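## Task

On the top of the two-door cabinet beside arm1, build a three-layer stack: the long cardboard box at the bottom, the short square timber piece in the middle, and the small red wooden block on top. Each item must lie on one of its long faces, sit roughly centred over the item beneath it, and not overhang the cabinet top's edges. All other objects must finish resting directly on the same furniture they started on. The attempt fails if any object taken from a furniture top ends up on the floor without a gripper holding it, or if any object goes into or beneath a piece of furniture, even while gripped. The stack must stand by itself at the end, not be propped by a robot; release everything and move the arms away before finishing.

## Robot and tools

Setup. Three identical i2rt Big YAM arms, arm1, arm2 and arm3, work in one simulated room. Each has six revolute joints, a two-finger gripper and a wrist camera (arm1_cam_wrist, arm2_cam_wrist, arm3_cam_wrist). Two fixed room cameras, room_a and room_b, watch the scene. Loose objects may occasionally get a short shove from outside. With joints 1 and 6 at zero and the hand level and pointing ahead, the wrist camera rides above the hand and views the fingertips. The hand can reach roughly 1.0 m from the joint 1 axis. Joints move at different speeds, so the hand may sweep a wide arc between postures.

Frames. Any poses reported use a single scene frame with its origin on the floor and +z upward. The hand point is midway between the fingertips; the hand z axis runs along the fingers and the fingers open and close along the hand y axis. Hand poses are computed from each robot's actual base pose, which is never printed.

execute_actions. Argument actions is a list holding exactly one action or nothing (empty list = just report state and images). The action is an object keyed by robot name; each robot entry holds joints, an object of absolute targets by joint name. Any subset of robots and joints may be given; all start together and may finish at different moments. Units and ranges: joint1_rad -2.879 to 2.879 rad (base yaw, positive counter-clockwise seen from above, 0 = the direction the base faces); joint2_rad 0 to 3.141 (shoulder, 0 = upper arm pointing back and about level, increasing lifts it up then forward); joint3_rad 0 to 3.019 (elbow, 0 = folded onto the upper arm, increasing opens it); joint4_rad -1.692 to 1.57 (hand pitch, positive tilts fingers up); joint5_rad -1.57 to 1.57 (hand sideways swing, positive to the arm's right); joint6_rad -2.094 to 2.094 (hand roll, positive clockwise viewed from behind); gripper_m 0 to 0.093 m, the fingertip gap (each pad can press roughly 50 to 62 N, less on some). Done tolerances: ±0.045, ±0.14, ±0.09, ±0.055, ±0.03, ±0.035 rad and ±0.003 m. Example: {"arm1": {"joints": {"gripper_m": 0.05}}, "arm2": {"joints": {"joint1_rad": 0.3}}}. Optional cameras: list of camera names, or "all"; omitted/null means all, [] means none. An unknown key, unknown camera or out-of-range number rejects the whole call and nothing moves. Joints or robots left out may keep driving toward earlier targets.

wait: seconds from 0 to 10; commands nothing, the sim keeps running, and it returns the same as an empty action.

zoom_image: camera (one of the five names) and region [x0, y0, x1, y1] in image pixels, origin top-left, at most 504 by 504; works only on cameras that delivered full images in the latest result.

finished_scene: scene (integer 1 or 2) ends that scene for good after the last command has been held; its result reports success and gives the next task. Replying with no tool call ends everything.

Result lines. Each result gives every robot's state (joint_positions), and images in the order named by the pictures line. joint_status tells how each commanded motion ended: off_target (stopped short and may still push), contact_stop or time_out (target dropped, joint holds where it stopped; a timed-out joint may keep a target near its position and keep pushing, and on_its_own names it), not_followed (a self/inter-arm collision check withheld that arm's targets; often with a joint command not followed line and a cause: line; the gripper part still runs, and the withheld targets may be retried on later actions), limit_stop_at_motor_heat (after a heat fault; resend the target). on_its_own lists what the call did not command; "held at" is the held target, not the position. To relieve a pushing joint, command its reported position. Very small changes from the current position may not move anything. A joint carrying a load can sag. If a stop is reported, later motion calls in the same reply are skipped.

Cautions. The arms do not stop on contact and can push hard. A hard squeeze between two robots ends the run; hard impacts may too, and the collision check can be late and ignores fingers, gripper housings and wrist cameras. Nothing reports robot-to-robot contact. Holding loads or pushing heats motors: MOTOR HOT appears at 85 °C, and at 100 °C an OVER-TEMPERATURE FAULT makes that arm and gripper go limp and fall until cooled; heat partly carries into the next scene. The sim runs while you think, holding your last command. Avoid drops, slips, slams, hard presses and knocking objects to the floor or into/under furniture. Fewer, shorter robot motions are better.

Each tool is called after ">>>" by a JSON object that holds its "method" and its "body".

## Session

>>> {"method": "execute_actions", "body": {"actions": []}}

Scene clock: 0.00 s.
arm1.joint_positions: joint1_rad=+0.022 joint2_rad=+0.590 joint3_rad=+1.614 joint4_rad=-1.380 joint5_rad=-0.082 joint6_rad=+0.454 gripper_m=+0.095
arm1.joint_status: not commanded
arm1.hand: x=+0.8445 y=+0.5339 z=+1.4011 quat_wxyz=(-0.202, +0.546, -0.612, -0.535) (m; scene frame)
arm2.joint_positions: joint1_rad=-0.439 joint2_rad=+0.574 joint3_rad=+1.340 joint4_rad=-1.534 joint5_rad=+0.131 joint6_rad=+0.554 gripper_m=+0.094
arm2.joint_status: not commanded
arm2.hand: x=+0.1057 y=+0.3277 z=+1.4186 quat_wxyz=(-0.274, +0.335, -0.856, -0.281) (m; scene frame)
arm3.joint_positions: joint1_rad=+0.887 joint2_rad=+0.341 joint3_rad=+1.528 joint4_rad=-1.389 joint5_rad=+0.190 joint6_rad=-0.796 gripper_m=+0.094
arm3.joint_status: not commanded
arm3.hand: x=-0.8843 y=-0.5530 z=+1.4822 quat_wxyz=(-0.543, +0.221, -0.741, +0.329) (m; scene frame)
pictures: arm1_cam_wrist, arm2_cam_wrist, arm3_cam_wrist, room_a, room_b
Images, in order (width x height): arm1_cam_wrist 616x616, arm2_cam_wrist 616x616, arm3_cam_wrist 616x616, room_a 896x504, room_b 896x504.

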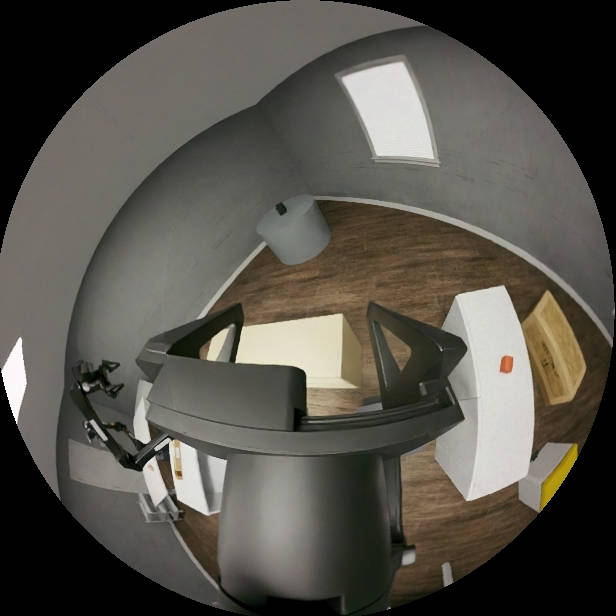

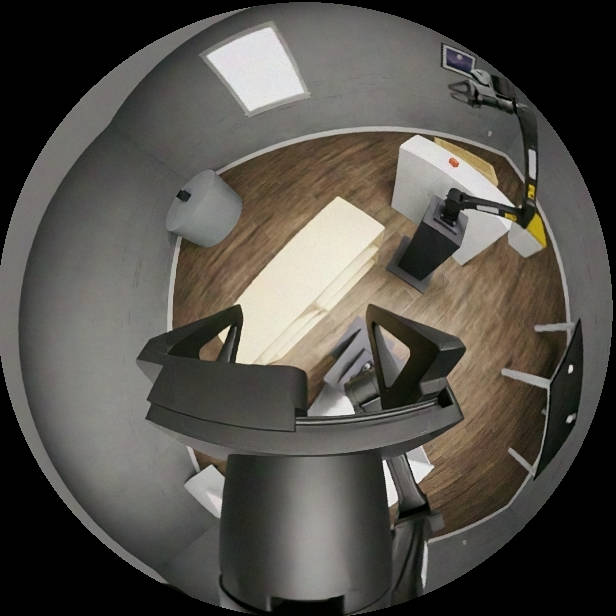

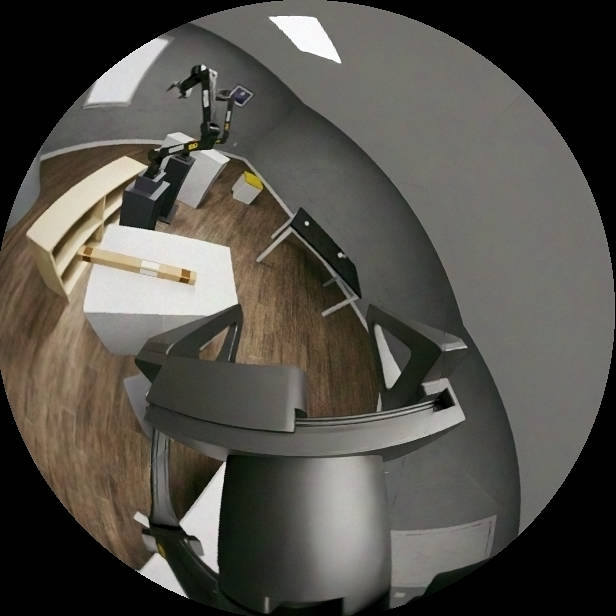

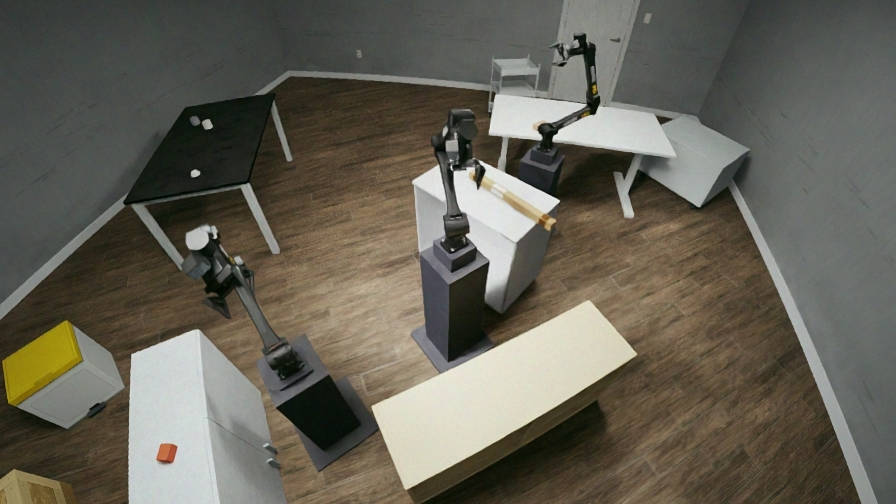

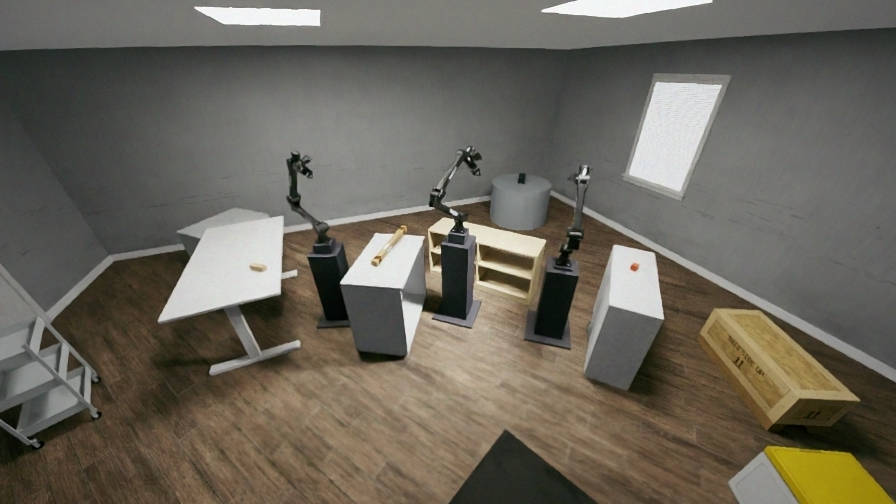

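>>> {"method": "zoom_image", "body": {"camera": "room_a", "region": [380, 20, 700, 340]}}

>>> {"method": "zoom_image", "body": {"camera": "room_b", "region": [150, 130, 500, 380]}}

>>> {"method": "zoom_image", "body": {"camera": "room_a", "region": [100, 200, 420, 504]}}

>>> {"method": "zoom_image", "body": {"camera": "room_b", "region": [400, 140, 700, 400]}}

Region (380, 20, 700, 340) of room_a's 896x504 image, scaled by 1.575, with more detail than that image has.

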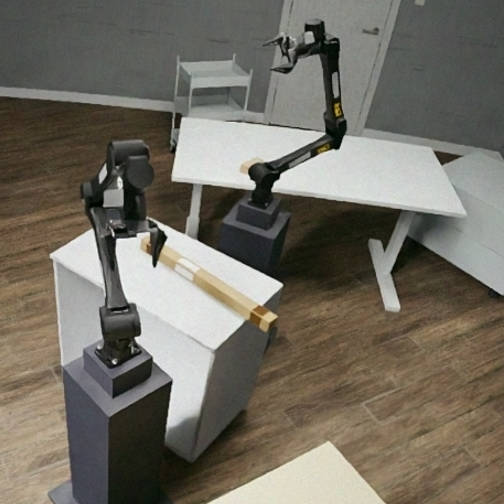

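Region (150, 130, 500, 380) of room_b's 896x504 image, scaled by 1.440, with more detail than that image has; it fills the top 360 rows of this view, and the rest is white.

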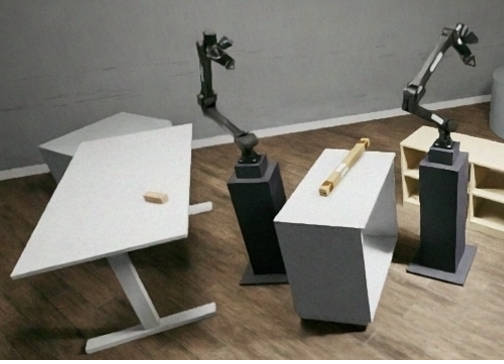

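Region (100, 200, 420, 504) of room_a's 896x504 image, scaled by 1.575, with more detail than that image has; it fills the top 479 rows of this view, and the rest is white.

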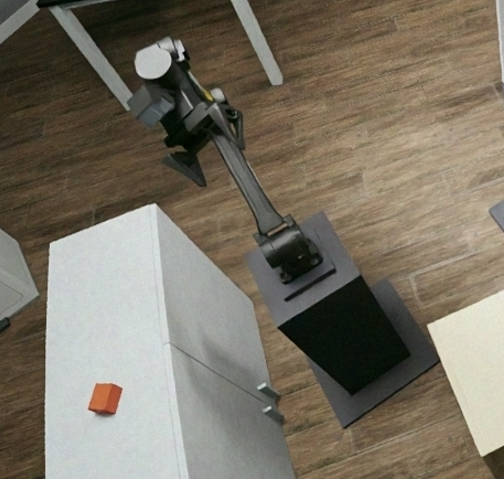

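Region (400, 140, 700, 400) of room_b's 896x504 image, scaled by 1.680, with more detail than that image has; it fills the top 437 rows of this view, and the rest is white.

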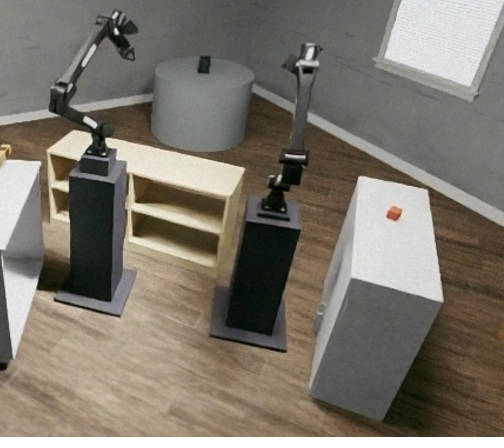

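>>> {"method": "execute_actions", "body": {"actions": [{"arm1":{"joints":{"joint1_rad":-1.4,"joint2_rad":1.3,"joint3_rad":1.3,"joint4_rad":-1.4,"joint5_rad":0,"joint6_rad":0}},"arm2":{"joints":{"joint1_rad":1.6,"joint2_rad":1.1,"joint3_rad":1.3,"joint4_rad":-1.45,"joint5_rad":0,"joint6_rad":0}},"arm3":{"joints":{"joint1_rad":-1.6,"joint2_rad":1.5,"joint3_rad":1.6,"joint4_rad":-1.4,"joint5_rad":0,"joint6_rad":0}}}]}}

Scene clock: 55.30 s.
arm1.joint_positions: joint1_rad=-1.398 joint2_rad=+1.311 joint3_rad=+1.288 joint4_rad=-1.391 joint5_rad=-0.001 joint6_rad=+0.016 gripper_m=+0.095
arm1.joint_status: all done
arm1.hand: x=+1.2794 y=+0.5431 z=+1.0259 quat_wxyz=(-0.077, +0.206, -0.975, -0.019) (m; scene frame)
arm2.joint_positions: joint1_rad=+1.593 joint2_rad=+1.116 joint3_rad=+1.286 joint4_rad=-1.452 joint5_rad=+0.001 joint6_rad=+0.011 gripper_m=+0.094
arm2.joint_status: all done
arm2.hand: x=-0.3105 y=+0.0579 z=+1.2609 quat_wxyz=(+0.019, +0.983, +0.115, -0.143) (m; scene frame)
arm3.joint_positions: joint1_rad=-1.606 joint2_rad=+1.517 joint3_rad=+1.579 joint4_rad=-1.389 joint5_rad=+0.001 joint6_rad=-0.014 gripper_m=+0.094
arm3.joint_status: all done
arm3.hand: x=-1.3746 y=-0.7979 z=+1.1520 quat_wxyz=(-0.035, -0.948, -0.294, +0.116) (m; scene frame)
pictures: arm1_cam_wrist, arm2_cam_wrist, arm3_cam_wrist, room_a, room_b
Images, in order (width x height): arm1_cam_wrist 616x616, arm2_cam_wrist 616x616, arm3_cam_wrist 616x616, room_a 896x504, room_b 896x504.

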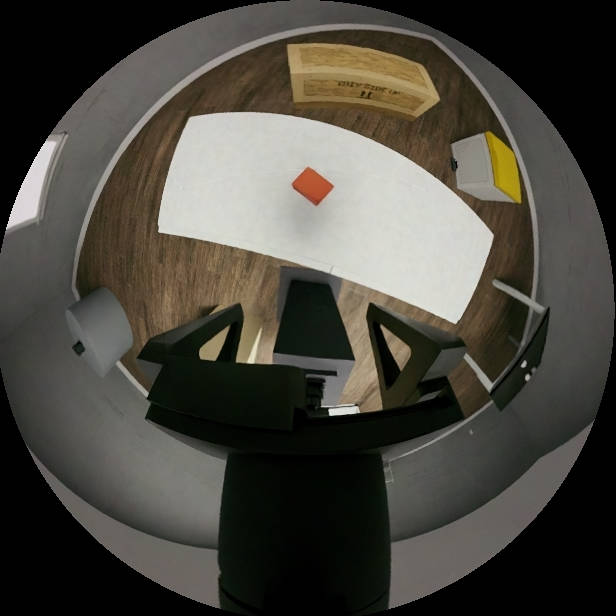

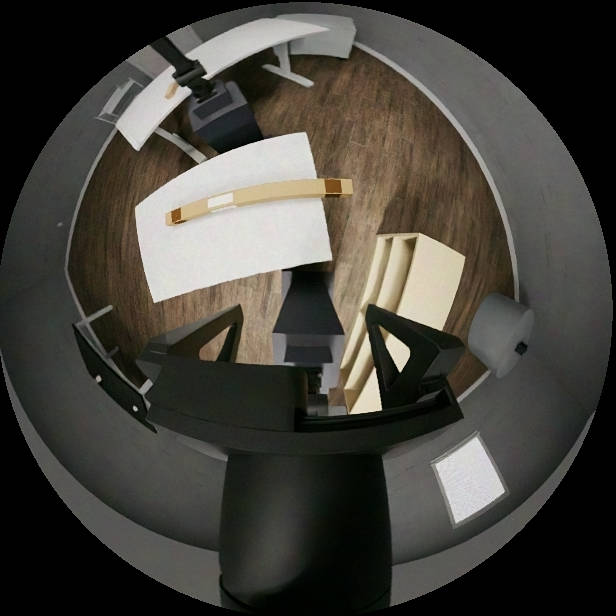

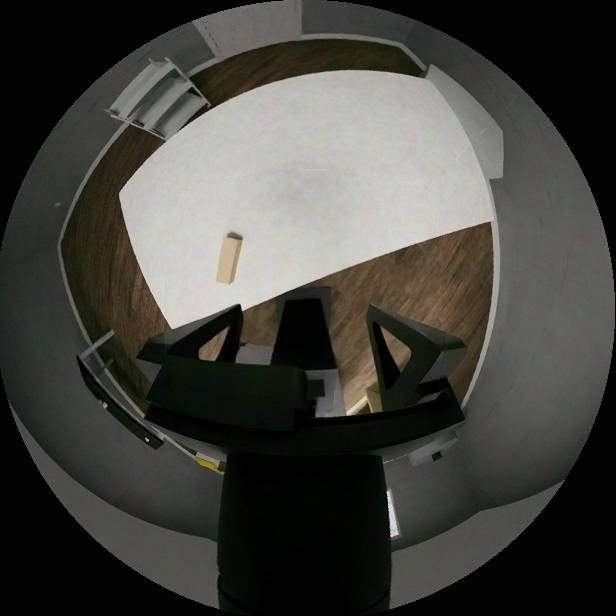

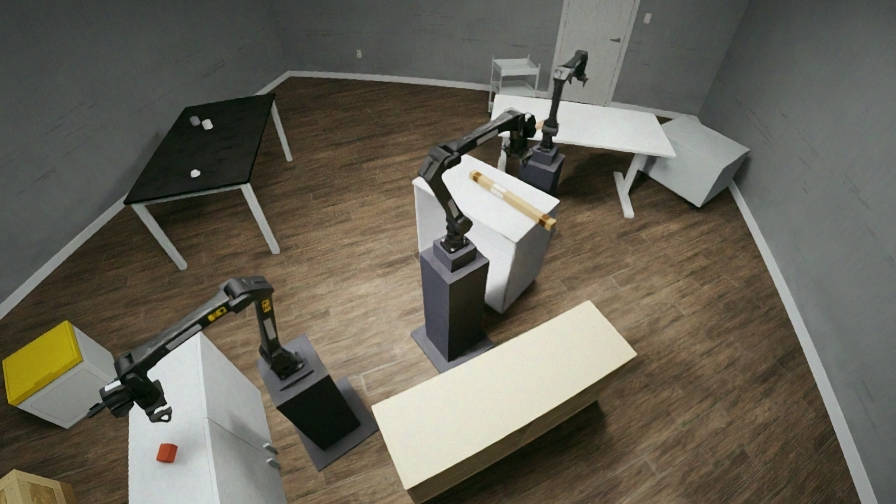

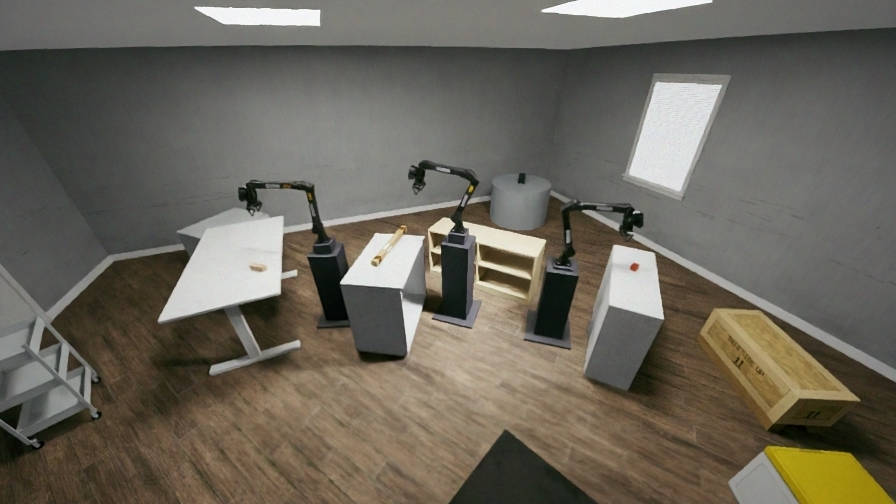

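>>> {"method": "execute_actions", "body": {"actions": [{"arm1":{"joints":{"joint4_rad":-0.6}},"arm2":{"joints":{"joint3_rad":1.8}},"arm3":{"joints":{"joint2_rad":1.0}}}], "cameras": []}}

Scene clock: 115.17 s.
arm1.joint_positions: joint1_rad=-1.398 joint2_rad=+1.311 joint3_rad=+1.288 joint4_rad=-0.620 joint5_rad=-0.001 joint6_rad=+0.016 gripper_m=+0.095
arm1.joint_status: all done
arm1.hand: x=+1.4232 y=+0.6093 z=+1.1217 quat_wxyz=(-0.437, +0.185, -0.874, -0.100) (m; scene frame)
arm2.joint_positions: joint1_rad=+1.593 joint2_rad=+1.090 joint3_rad=+1.766 joint4_rad=-1.452 joint5_rad=+0.001 joint6_rad=+0.011 gripper_m=+0.094
arm2.joint_status: all done
arm2.hand: x=-0.3275 y=+0.0543 z=+1.4958 quat_wxyz=(+0.050, +0.916, +0.107, -0.384) (m; scene frame)
arm3.joint_positions: joint1_rad=-1.606 joint2_rad=+1.000 joint3_rad=+1.594 joint4_rad=-1.389 joint5_rad=+0.001 joint6_rad=-0.014 gripper_m=+0.094
arm3.joint_status: all done
arm3.hand: x=-1.2530 y=-0.7165 z=+1.3789 quat_wxyz=(-0.107, -0.885, -0.274, +0.362) (m; scene frame)
pictures: none
No camera images: the call's "cameras" was empty. Leave "cameras" out to get every camera's image.

>>> {"method": "zoom_image", "body": {"camera": "arm1_cam_wrist", "region": [140, 90, 500, 420]}}

>>> {"method": "execute_actions", "body": {"actions": [], "cameras": ["arm1_cam_wrist","arm2_cam_wrist","arm3_cam_wrist"]}}

Region (140, 90, 500, 420) of arm1_cam_wrist's 616x616 image, scaled by 1.400, with more detail than that image has; it fills the top 462 rows of this view, and the rest is white.

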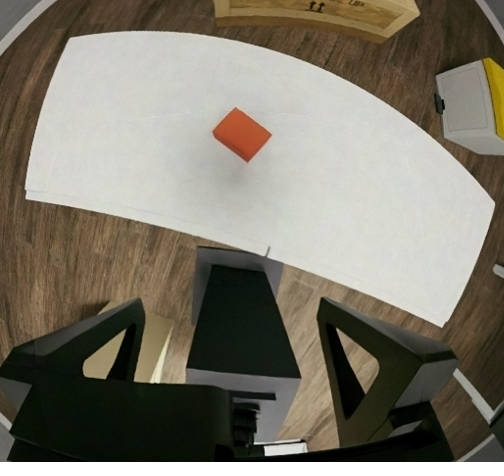

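Scene clock: 162.77 s.
arm1.joint_positions: joint1_rad=-1.398 joint2_rad=+1.311 joint3_rad=+1.288 joint4_rad=-0.620 joint5_rad=-0.001 joint6_rad=+0.016 gripper_m=+0.095
arm1.joint_status: all done
arm1.hand: x=+1.4232 y=+0.6093 z=+1.1217 quat_wxyz=(-0.437, +0.185, -0.874, -0.100) (m; scene frame)
arm2.joint_positions: joint1_rad=+1.593 joint2_rad=+1.090 joint3_rad=+1.766 joint4_rad=-1.452 joint5_rad=+0.001 joint6_rad=+0.011 gripper_m=+0.094
arm2.joint_status: all done
arm2.hand: x=-0.3275 y=+0.0543 z=+1.4958 quat_wxyz=(+0.050, +0.916, +0.107, -0.384) (m; scene frame)
arm3.joint_positions: joint1_rad=-1.606 joint2_rad=+1.000 joint3_rad=+1.594 joint4_rad=-1.389 joint5_rad=+0.001 joint6_rad=-0.014 gripper_m=+0.094
arm3.joint_status: all done
arm3.hand: x=-1.2530 y=-0.7165 z=+1.3789 quat_wxyz=(-0.107, -0.885, -0.274, +0.362) (m; scene frame)
pictures: arm1_cam_wrist, arm2_cam_wrist, arm3_cam_wrist
Images, in order (width x height): arm1_cam_wrist 616x616, arm2_cam_wrist 616x616, arm3_cam_wrist 616x616.

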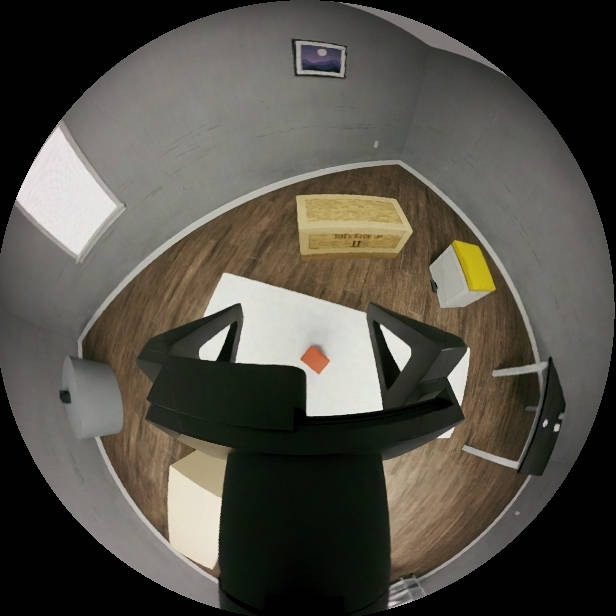

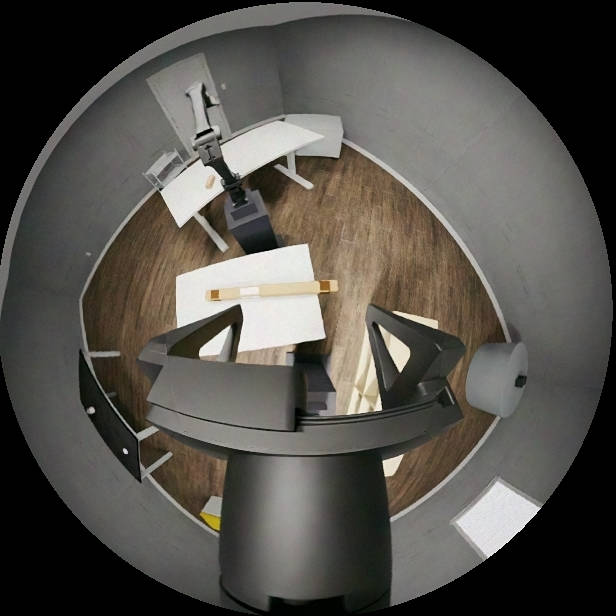

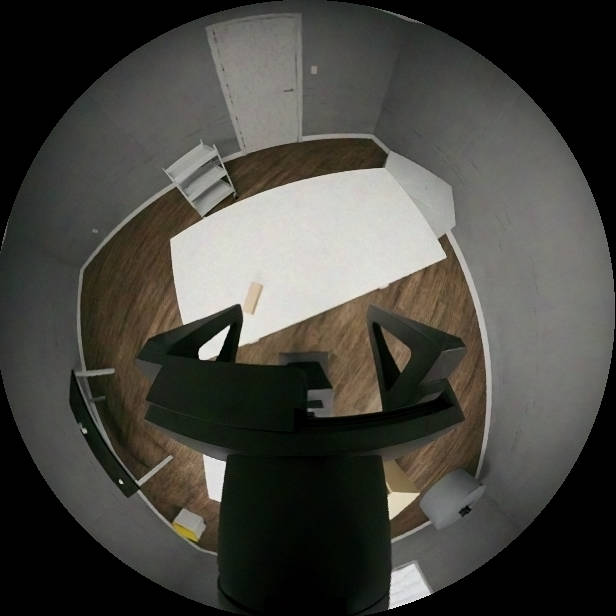

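>>> {"method": "execute_actions", "body": {"actions": [{"arm1":{"joints":{"joint1_rad":-1.42,"joint2_rad":1.74,"joint3_rad":1.565,"joint4_rad":-1.37,"joint6_rad":-0.96}},"arm2":{"joints":{"joint1_rad":1.917,"joint2_rad":2.03,"joint3_rad":1.6,"joint4_rad":-1.1,"joint6_rad":1.83}},"arm3":{"joints":{"joint1_rad":-1.143,"joint2_rad":1.925,"joint3_rad":1.415,"joint4_rad":-1.02,"joint6_rad":0.74}}}]}}

Scene clock: 285.03 s.
arm1.joint_positions: joint1_rad=-1.410 joint2_rad=+1.756 joint3_rad=+1.523 joint4_rad=-1.360 joint5_rad=-0.001 joint6_rad=-0.944 gripper_m=+0.095
arm1.joint_status: all done
arm1.hand: x=+1.3856 y=+0.5855 z=+0.9200 quat_wxyz=(+0.010, +0.630, -0.776, -0.004) (m; scene frame)
arm2.joint_positions: joint1_rad=+1.923 joint2_rad=+2.044 joint3_rad=+1.581 joint4_rad=-1.105 joint5_rad=+0.001 joint6_rad=+1.818 gripper_m=+0.094
arm2.joint_status: all done
arm2.hand: x=-0.4600 y=-0.1798 z=+0.9521 quat_wxyz=(+0.002, +0.813, -0.583, +0.000) (m; scene frame)
arm3.joint_positions: joint1_rad=-1.136 joint2_rad=+1.920 joint3_rad=+1.401 joint4_rad=-1.037 joint5_rad=-0.001 joint6_rad=+0.725 gripper_m=+0.094
arm3.joint_status: all done
arm3.hand: x=-1.2197 y=-0.9952 z=+0.8826 quat_wxyz=(-0.006, -0.986, -0.165, +0.003) (m; scene frame)
pictures: arm1_cam_wrist, arm2_cam_wrist, arm3_cam_wrist, room_a, room_b
Images, in order (width x height): arm1_cam_wrist 616x616, arm2_cam_wrist 616x616, arm3_cam_wrist 616x616, room_a 896x504, room_b 896x504.

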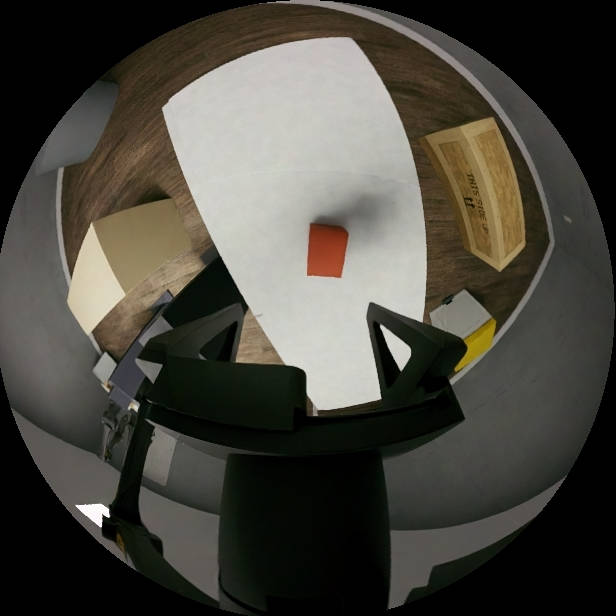

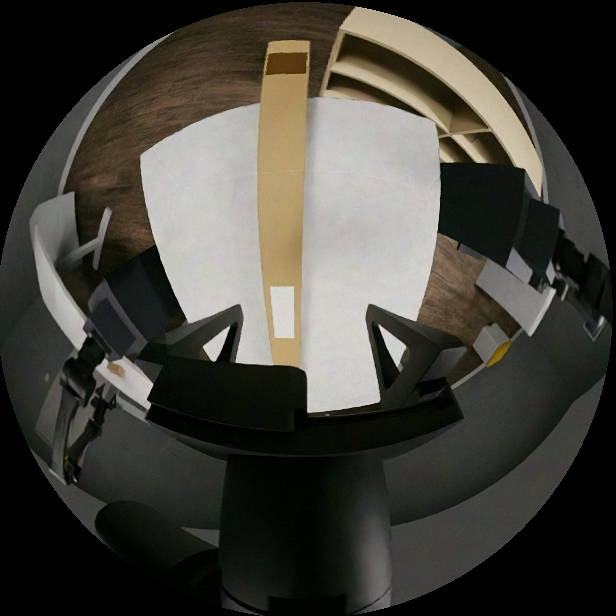

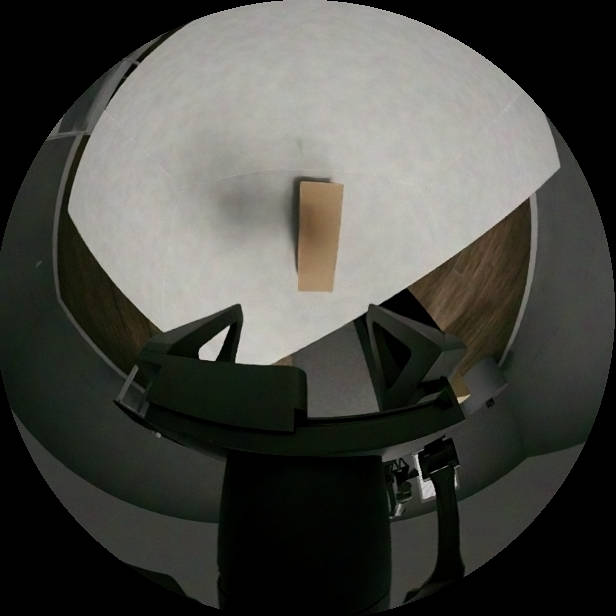

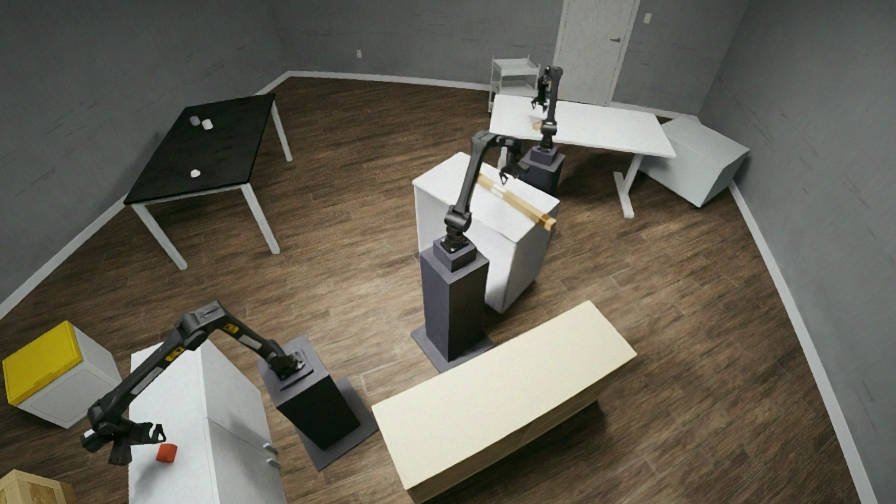

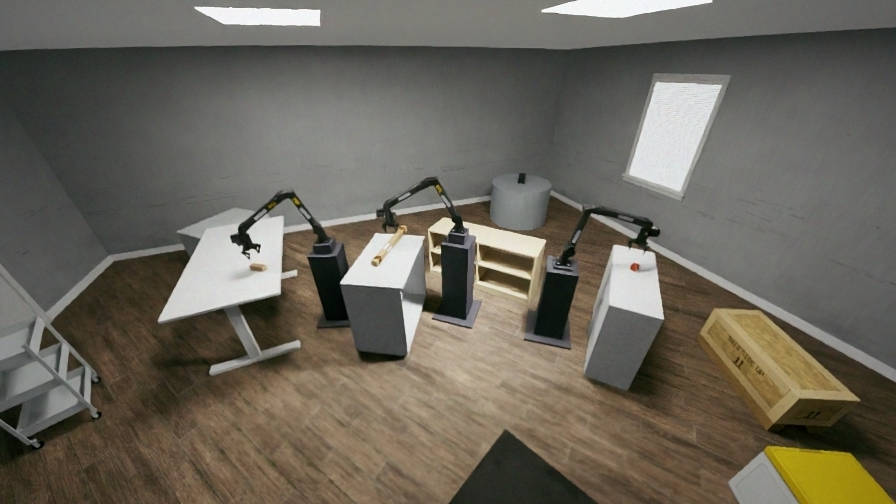

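>>> {"method": "execute_actions", "body": {"actions": [{"arm1":{"joints":{"joint1_rad":-1.428,"joint2_rad":1.866,"joint3_rad":1.497,"joint4_rad":-1.163,"joint6_rad":-0.885}},"arm2":{"joints":{"joint1_rad":1.905,"joint2_rad":2.212,"joint3_rad":1.68,"joint4_rad":-0.985,"joint6_rad":1.85}},"arm3":{"joints":{"joint1_rad":-1.192,"joint2_rad":2.08,"joint3_rad":1.39,"joint4_rad":-0.852,"joint6_rad":0.692}}}]}}

Scene clock: 364.67 s.
arm1.joint_positions: joint1_rad=-1.417 joint2_rad=+1.885 joint3_rad=+1.495 joint4_rad=-1.174 joint5_rad=-0.001 joint6_rad=-0.901 gripper_m=+0.095
arm1.joint_status: all done
arm1.hand: x=+1.4181 y=+0.5958 z=+0.8426 quat_wxyz=(-0.005, +0.611, -0.792, +0.000) (m; scene frame)
arm2.joint_positions: joint1_rad=+1.920 joint2_rad=+2.222 joint3_rad=+1.658 joint4_rad=-0.990 joint5_rad=+0.001 joint6_rad=+1.839 gripper_m=+0.094
arm2.joint_status: all done
arm2.hand: x=-0.4905 y=-0.1972 z=+0.8727 quat_wxyz=(+0.009, +0.806, -0.592, -0.002) (m; scene frame)
arm3.joint_positions: joint1_rad=-1.196 joint2_rad=+2.081 joint3_rad=+1.377 joint4_rad=-0.870 joint5_rad=-0.001 joint6_rad=+0.707 gripper_m=+0.094
arm3.joint_status: all done
arm3.hand: x=-1.2513 y=-0.9831 z=+0.7896 quat_wxyz=(+0.001, -0.990, -0.144, -0.003) (m; scene frame)
pictures: arm1_cam_wrist, arm2_cam_wrist, arm3_cam_wrist, room_a, room_b
Images, in order (width x height): arm1_cam_wrist 616x616, arm2_cam_wrist 616x616, arm3_cam_wrist 616x616, room_a 896x504, room_b 896x504.

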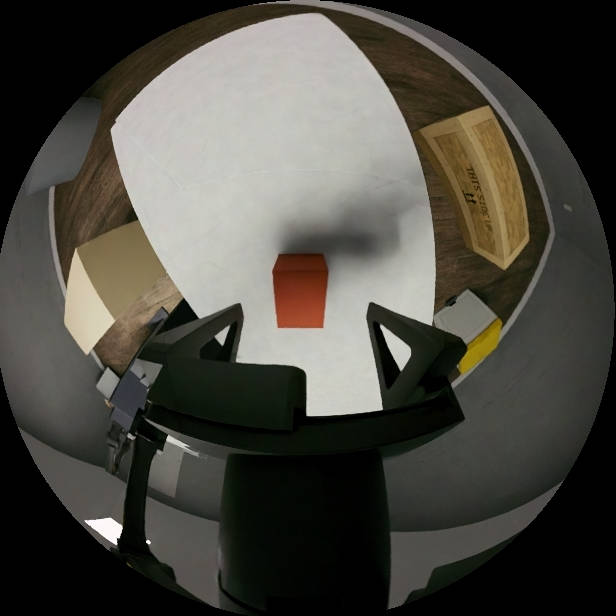

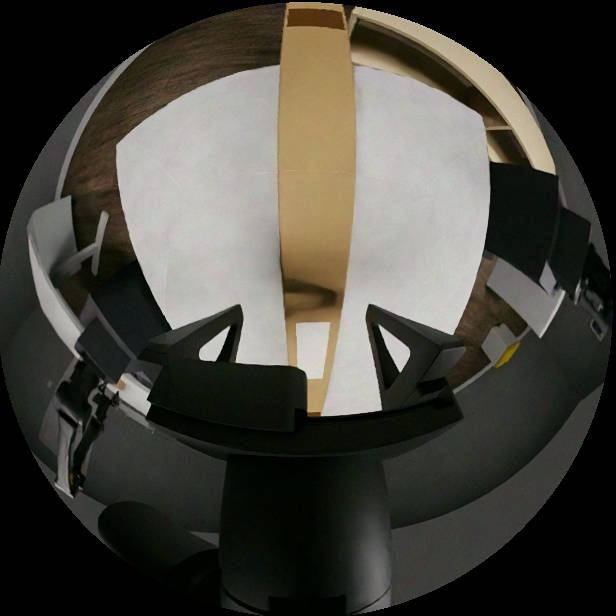

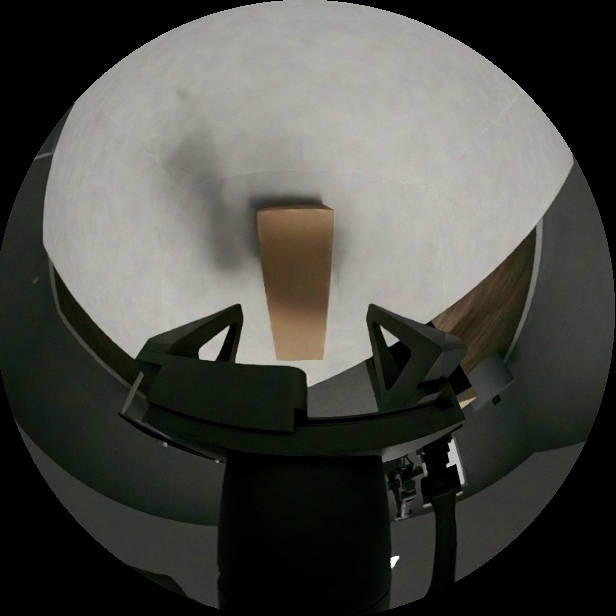

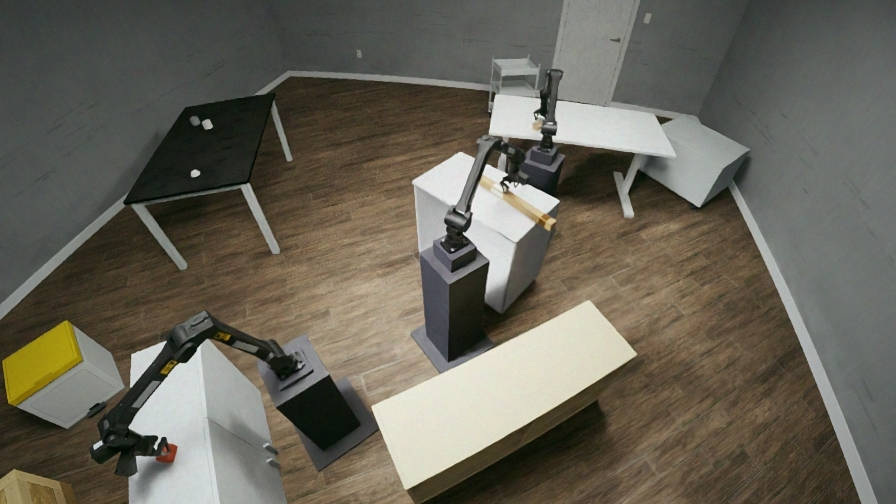

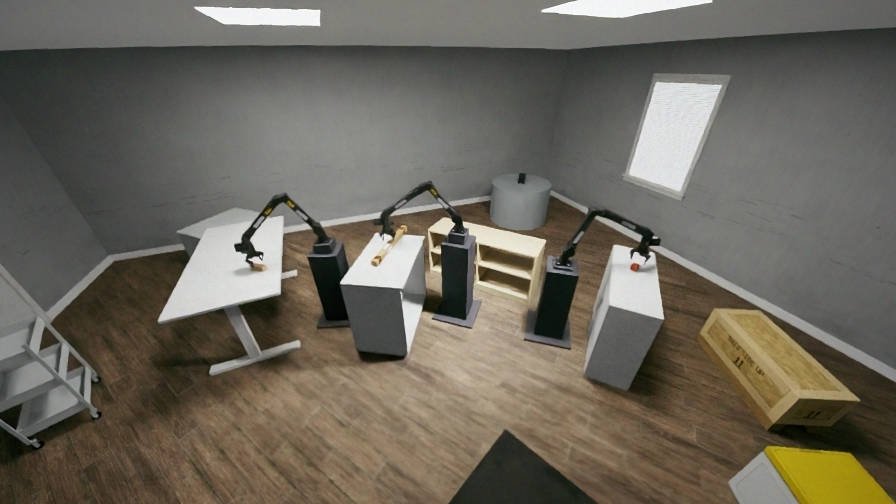

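>>> {"method": "zoom_image", "body": {"camera": "arm1_cam_wrist", "region": [230, 230, 380, 350]}}

>>> {"method": "zoom_image", "body": {"camera": "room_a", "region": [80, 390, 220, 504]}}

>>> {"method": "zoom_image", "body": {"camera": "room_b", "region": [590, 220, 690, 300]}}

Region (230, 230, 380, 350) of arm1_cam_wrist's 616x616 image, scaled by 3.360, with more detail than that image has; it fills the top 403 rows of this view, and the rest is white.

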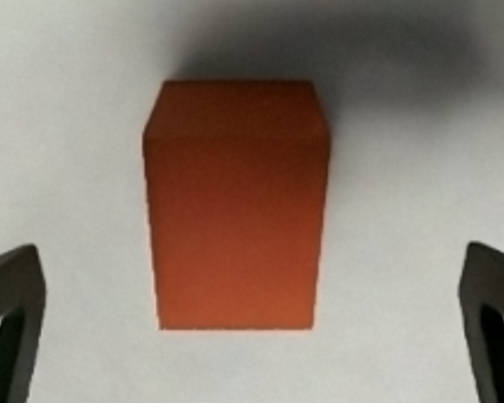

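Region (80, 390, 220, 504) of room_a's 896x504 image, scaled by 3.600, with more detail than that image has; it fills the top 410 rows of this view, and the rest is white.

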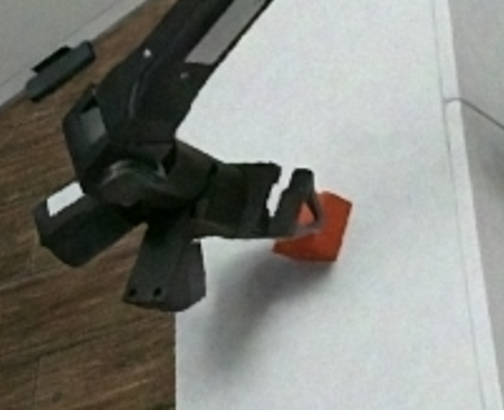

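Region (590, 220, 690, 300) of room_b's 896x504 image, scaled by 5.040, with more detail than that image has; it fills the top 403 rows of this view, and the rest is white.

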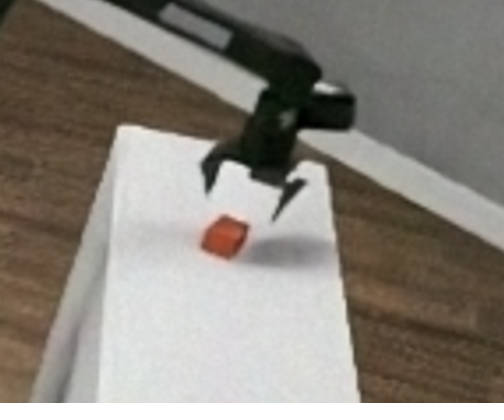

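>>> {"method": "execute_actions", "body": {"actions": [{"arm1":{"joints":{"joint1_rad":-1.44,"joint2_rad":1.9,"joint3_rad":1.421,"joint4_rad":-1.061}},"arm2":{"joints":{"joint1_rad":1.895,"joint2_rad":2.277,"joint3_rad":1.66,"joint4_rad":-0.922}},"arm3":{"joints":{"joint1_rad":-1.18,"joint2_rad":2.131,"joint3_rad":1.383,"joint4_rad":-0.791}}}]}}

Scene clock: 415.00 s.
arm1.joint_positions: joint1_rad=-1.431 joint2_rad=+1.897 joint3_rad=+1.424 joint4_rad=-1.073 joint5_rad=-0.001 joint6_rad=-0.901 gripper_m=+0.095
arm1.joint_status: all done
arm1.hand: x=+1.4170 y=+0.5868 z=+0.8116 quat_wxyz=(-0.013, +0.605, -0.796, +0.002) (m; scene frame)
arm2.joint_positions: joint1_rad=+1.907 joint2_rad=+2.263 joint3_rad=+1.658 joint4_rad=-0.930 joint5_rad=+0.001 joint6_rad=+1.839 gripper_m=+0.094
arm2.joint_status: all done
arm2.hand: x=-0.5002 y=-0.1936 z=+0.8475 quat_wxyz=(+0.017, +0.802, -0.598, -0.006) (m; scene frame)
arm3.joint_positions: joint1_rad=-1.188 joint2_rad=+2.104 joint3_rad=+1.377 joint4_rad=-0.812 joint5_rad=-0.001 joint6_rad=+0.707 gripper_m=+0.094
arm3.joint_status: all done
arm3.hand: x=-1.2524 y=-0.9939 z=+0.7773 quat_wxyz=(-0.013, -0.989, -0.148, +0.009) (m; scene frame)
pictures: arm1_cam_wrist, arm2_cam_wrist, arm3_cam_wrist, room_a, room_b
Images, in order (width x height): arm1_cam_wrist 616x616, arm2_cam_wrist 616x616, arm3_cam_wrist 616x616, room_a 896x504, room_b 896x504.

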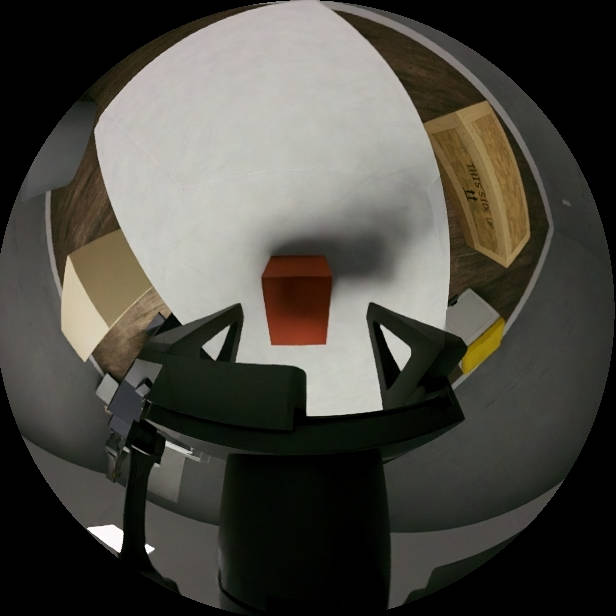

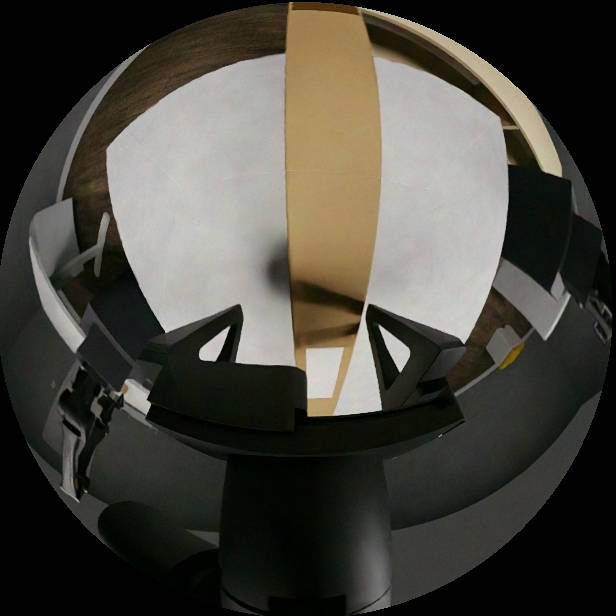

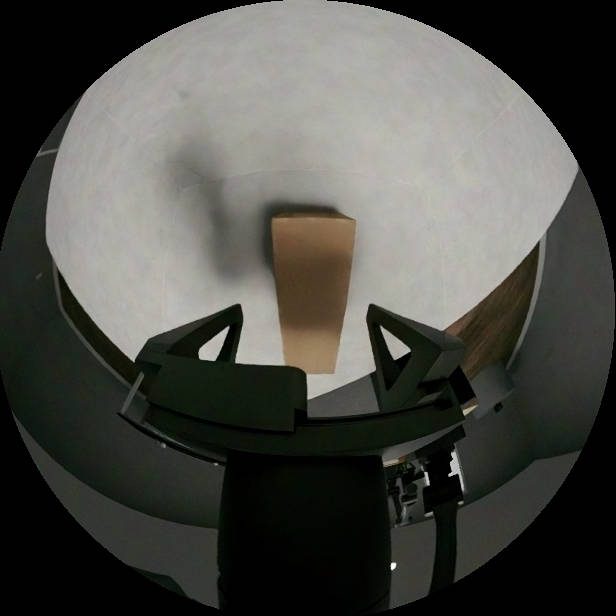

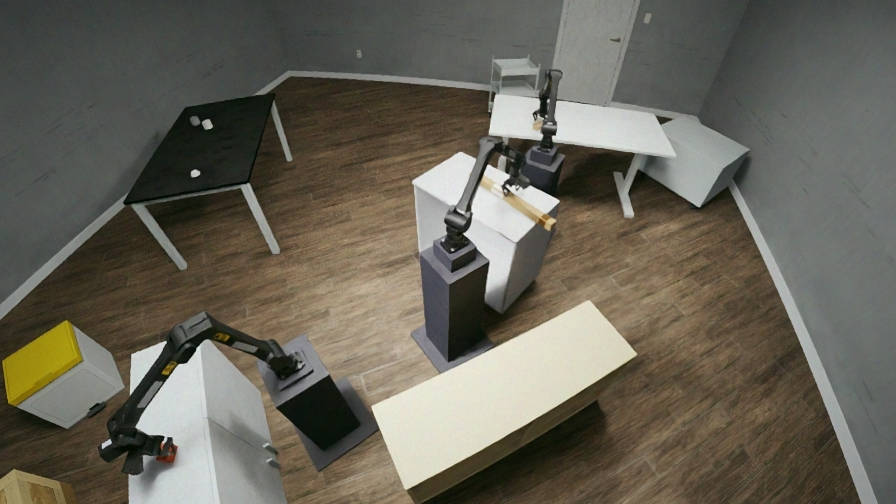

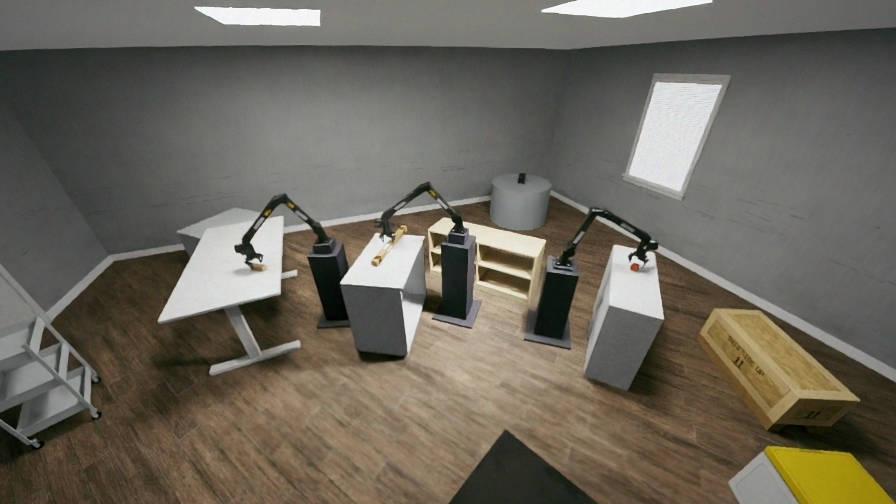

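>>> {"method": "execute_actions", "body": {"actions": [{"arm1":{"joints":{"joint2_rad":1.94}},"arm2":{"joints":{"joint2_rad":2.302,"joint3_rad":1.635}},"arm3":{"joints":{"joint2_rad":2.162}}}], "cameras": ["arm1_cam_wrist","arm2_cam_wrist","arm3_cam_wrist"]}}

Scene clock: 433.27 s.
arm1.joint_positions: joint1_rad=-1.431 joint2_rad=+1.936 joint3_rad=+1.424 joint4_rad=-1.072 joint5_rad=-0.001 joint6_rad=-0.901 gripper_m=+0.095
arm1.joint_status: all done
arm1.hand: x=+1.4137 y=+0.5854 z=+0.7905 quat_wxyz=(+0.006, +0.605, -0.796, -0.003) (m; scene frame)
arm2.joint_positions: joint1_rad=+1.907 joint2_rad=+2.285 joint3_rad=+1.634 joint4_rad=-0.929 joint5_rad=+0.001 joint6_rad=+1.839 gripper_m=+0.094
arm2.joint_status: all done
arm2.hand: x=-0.4869 y=-0.1854 z=+0.8269 quat_wxyz=(-0.003, +0.802, -0.598, +0.002) (m; scene frame)
arm3.joint_positions: joint1_rad=-1.188 joint2_rad=+2.138 joint3_rad=+1.377 joint4_rad=-0.810 joint5_rad=-0.001 joint6_rad=+0.707 gripper_m=+0.094
arm3.joint_status: all done
arm3.hand: x=-1.2486 y=-0.9881 z=+0.7591 quat_wxyz=(-0.001, -0.989, -0.149, -0.002) (m; scene frame)
pictures: arm1_cam_wrist, arm2_cam_wrist, arm3_cam_wrist
Images, in order (width x height): arm1_cam_wrist 616x616, arm2_cam_wrist 616x616, arm3_cam_wrist 616x616.

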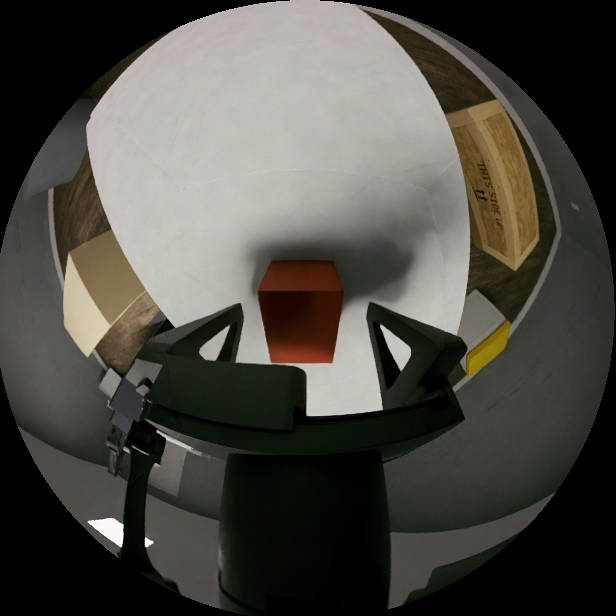

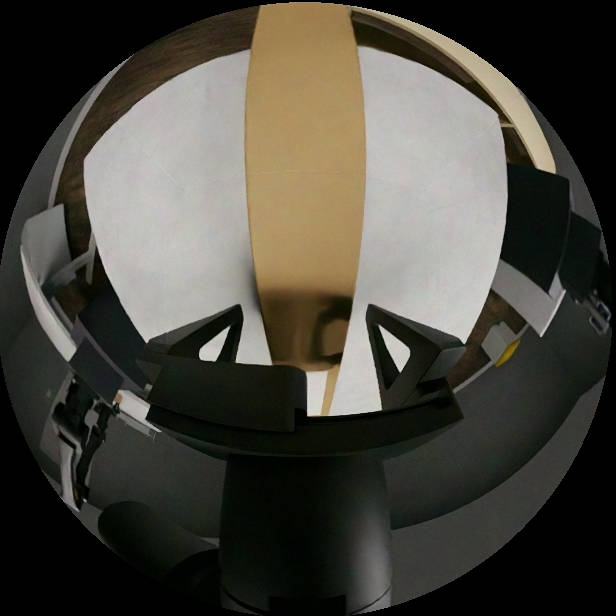

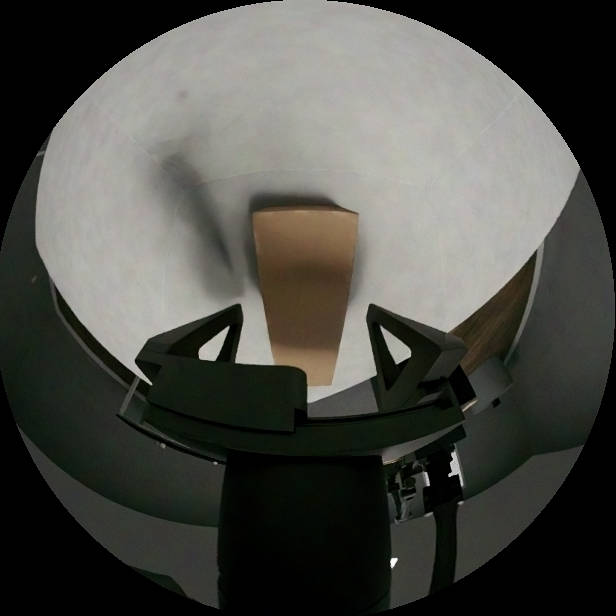

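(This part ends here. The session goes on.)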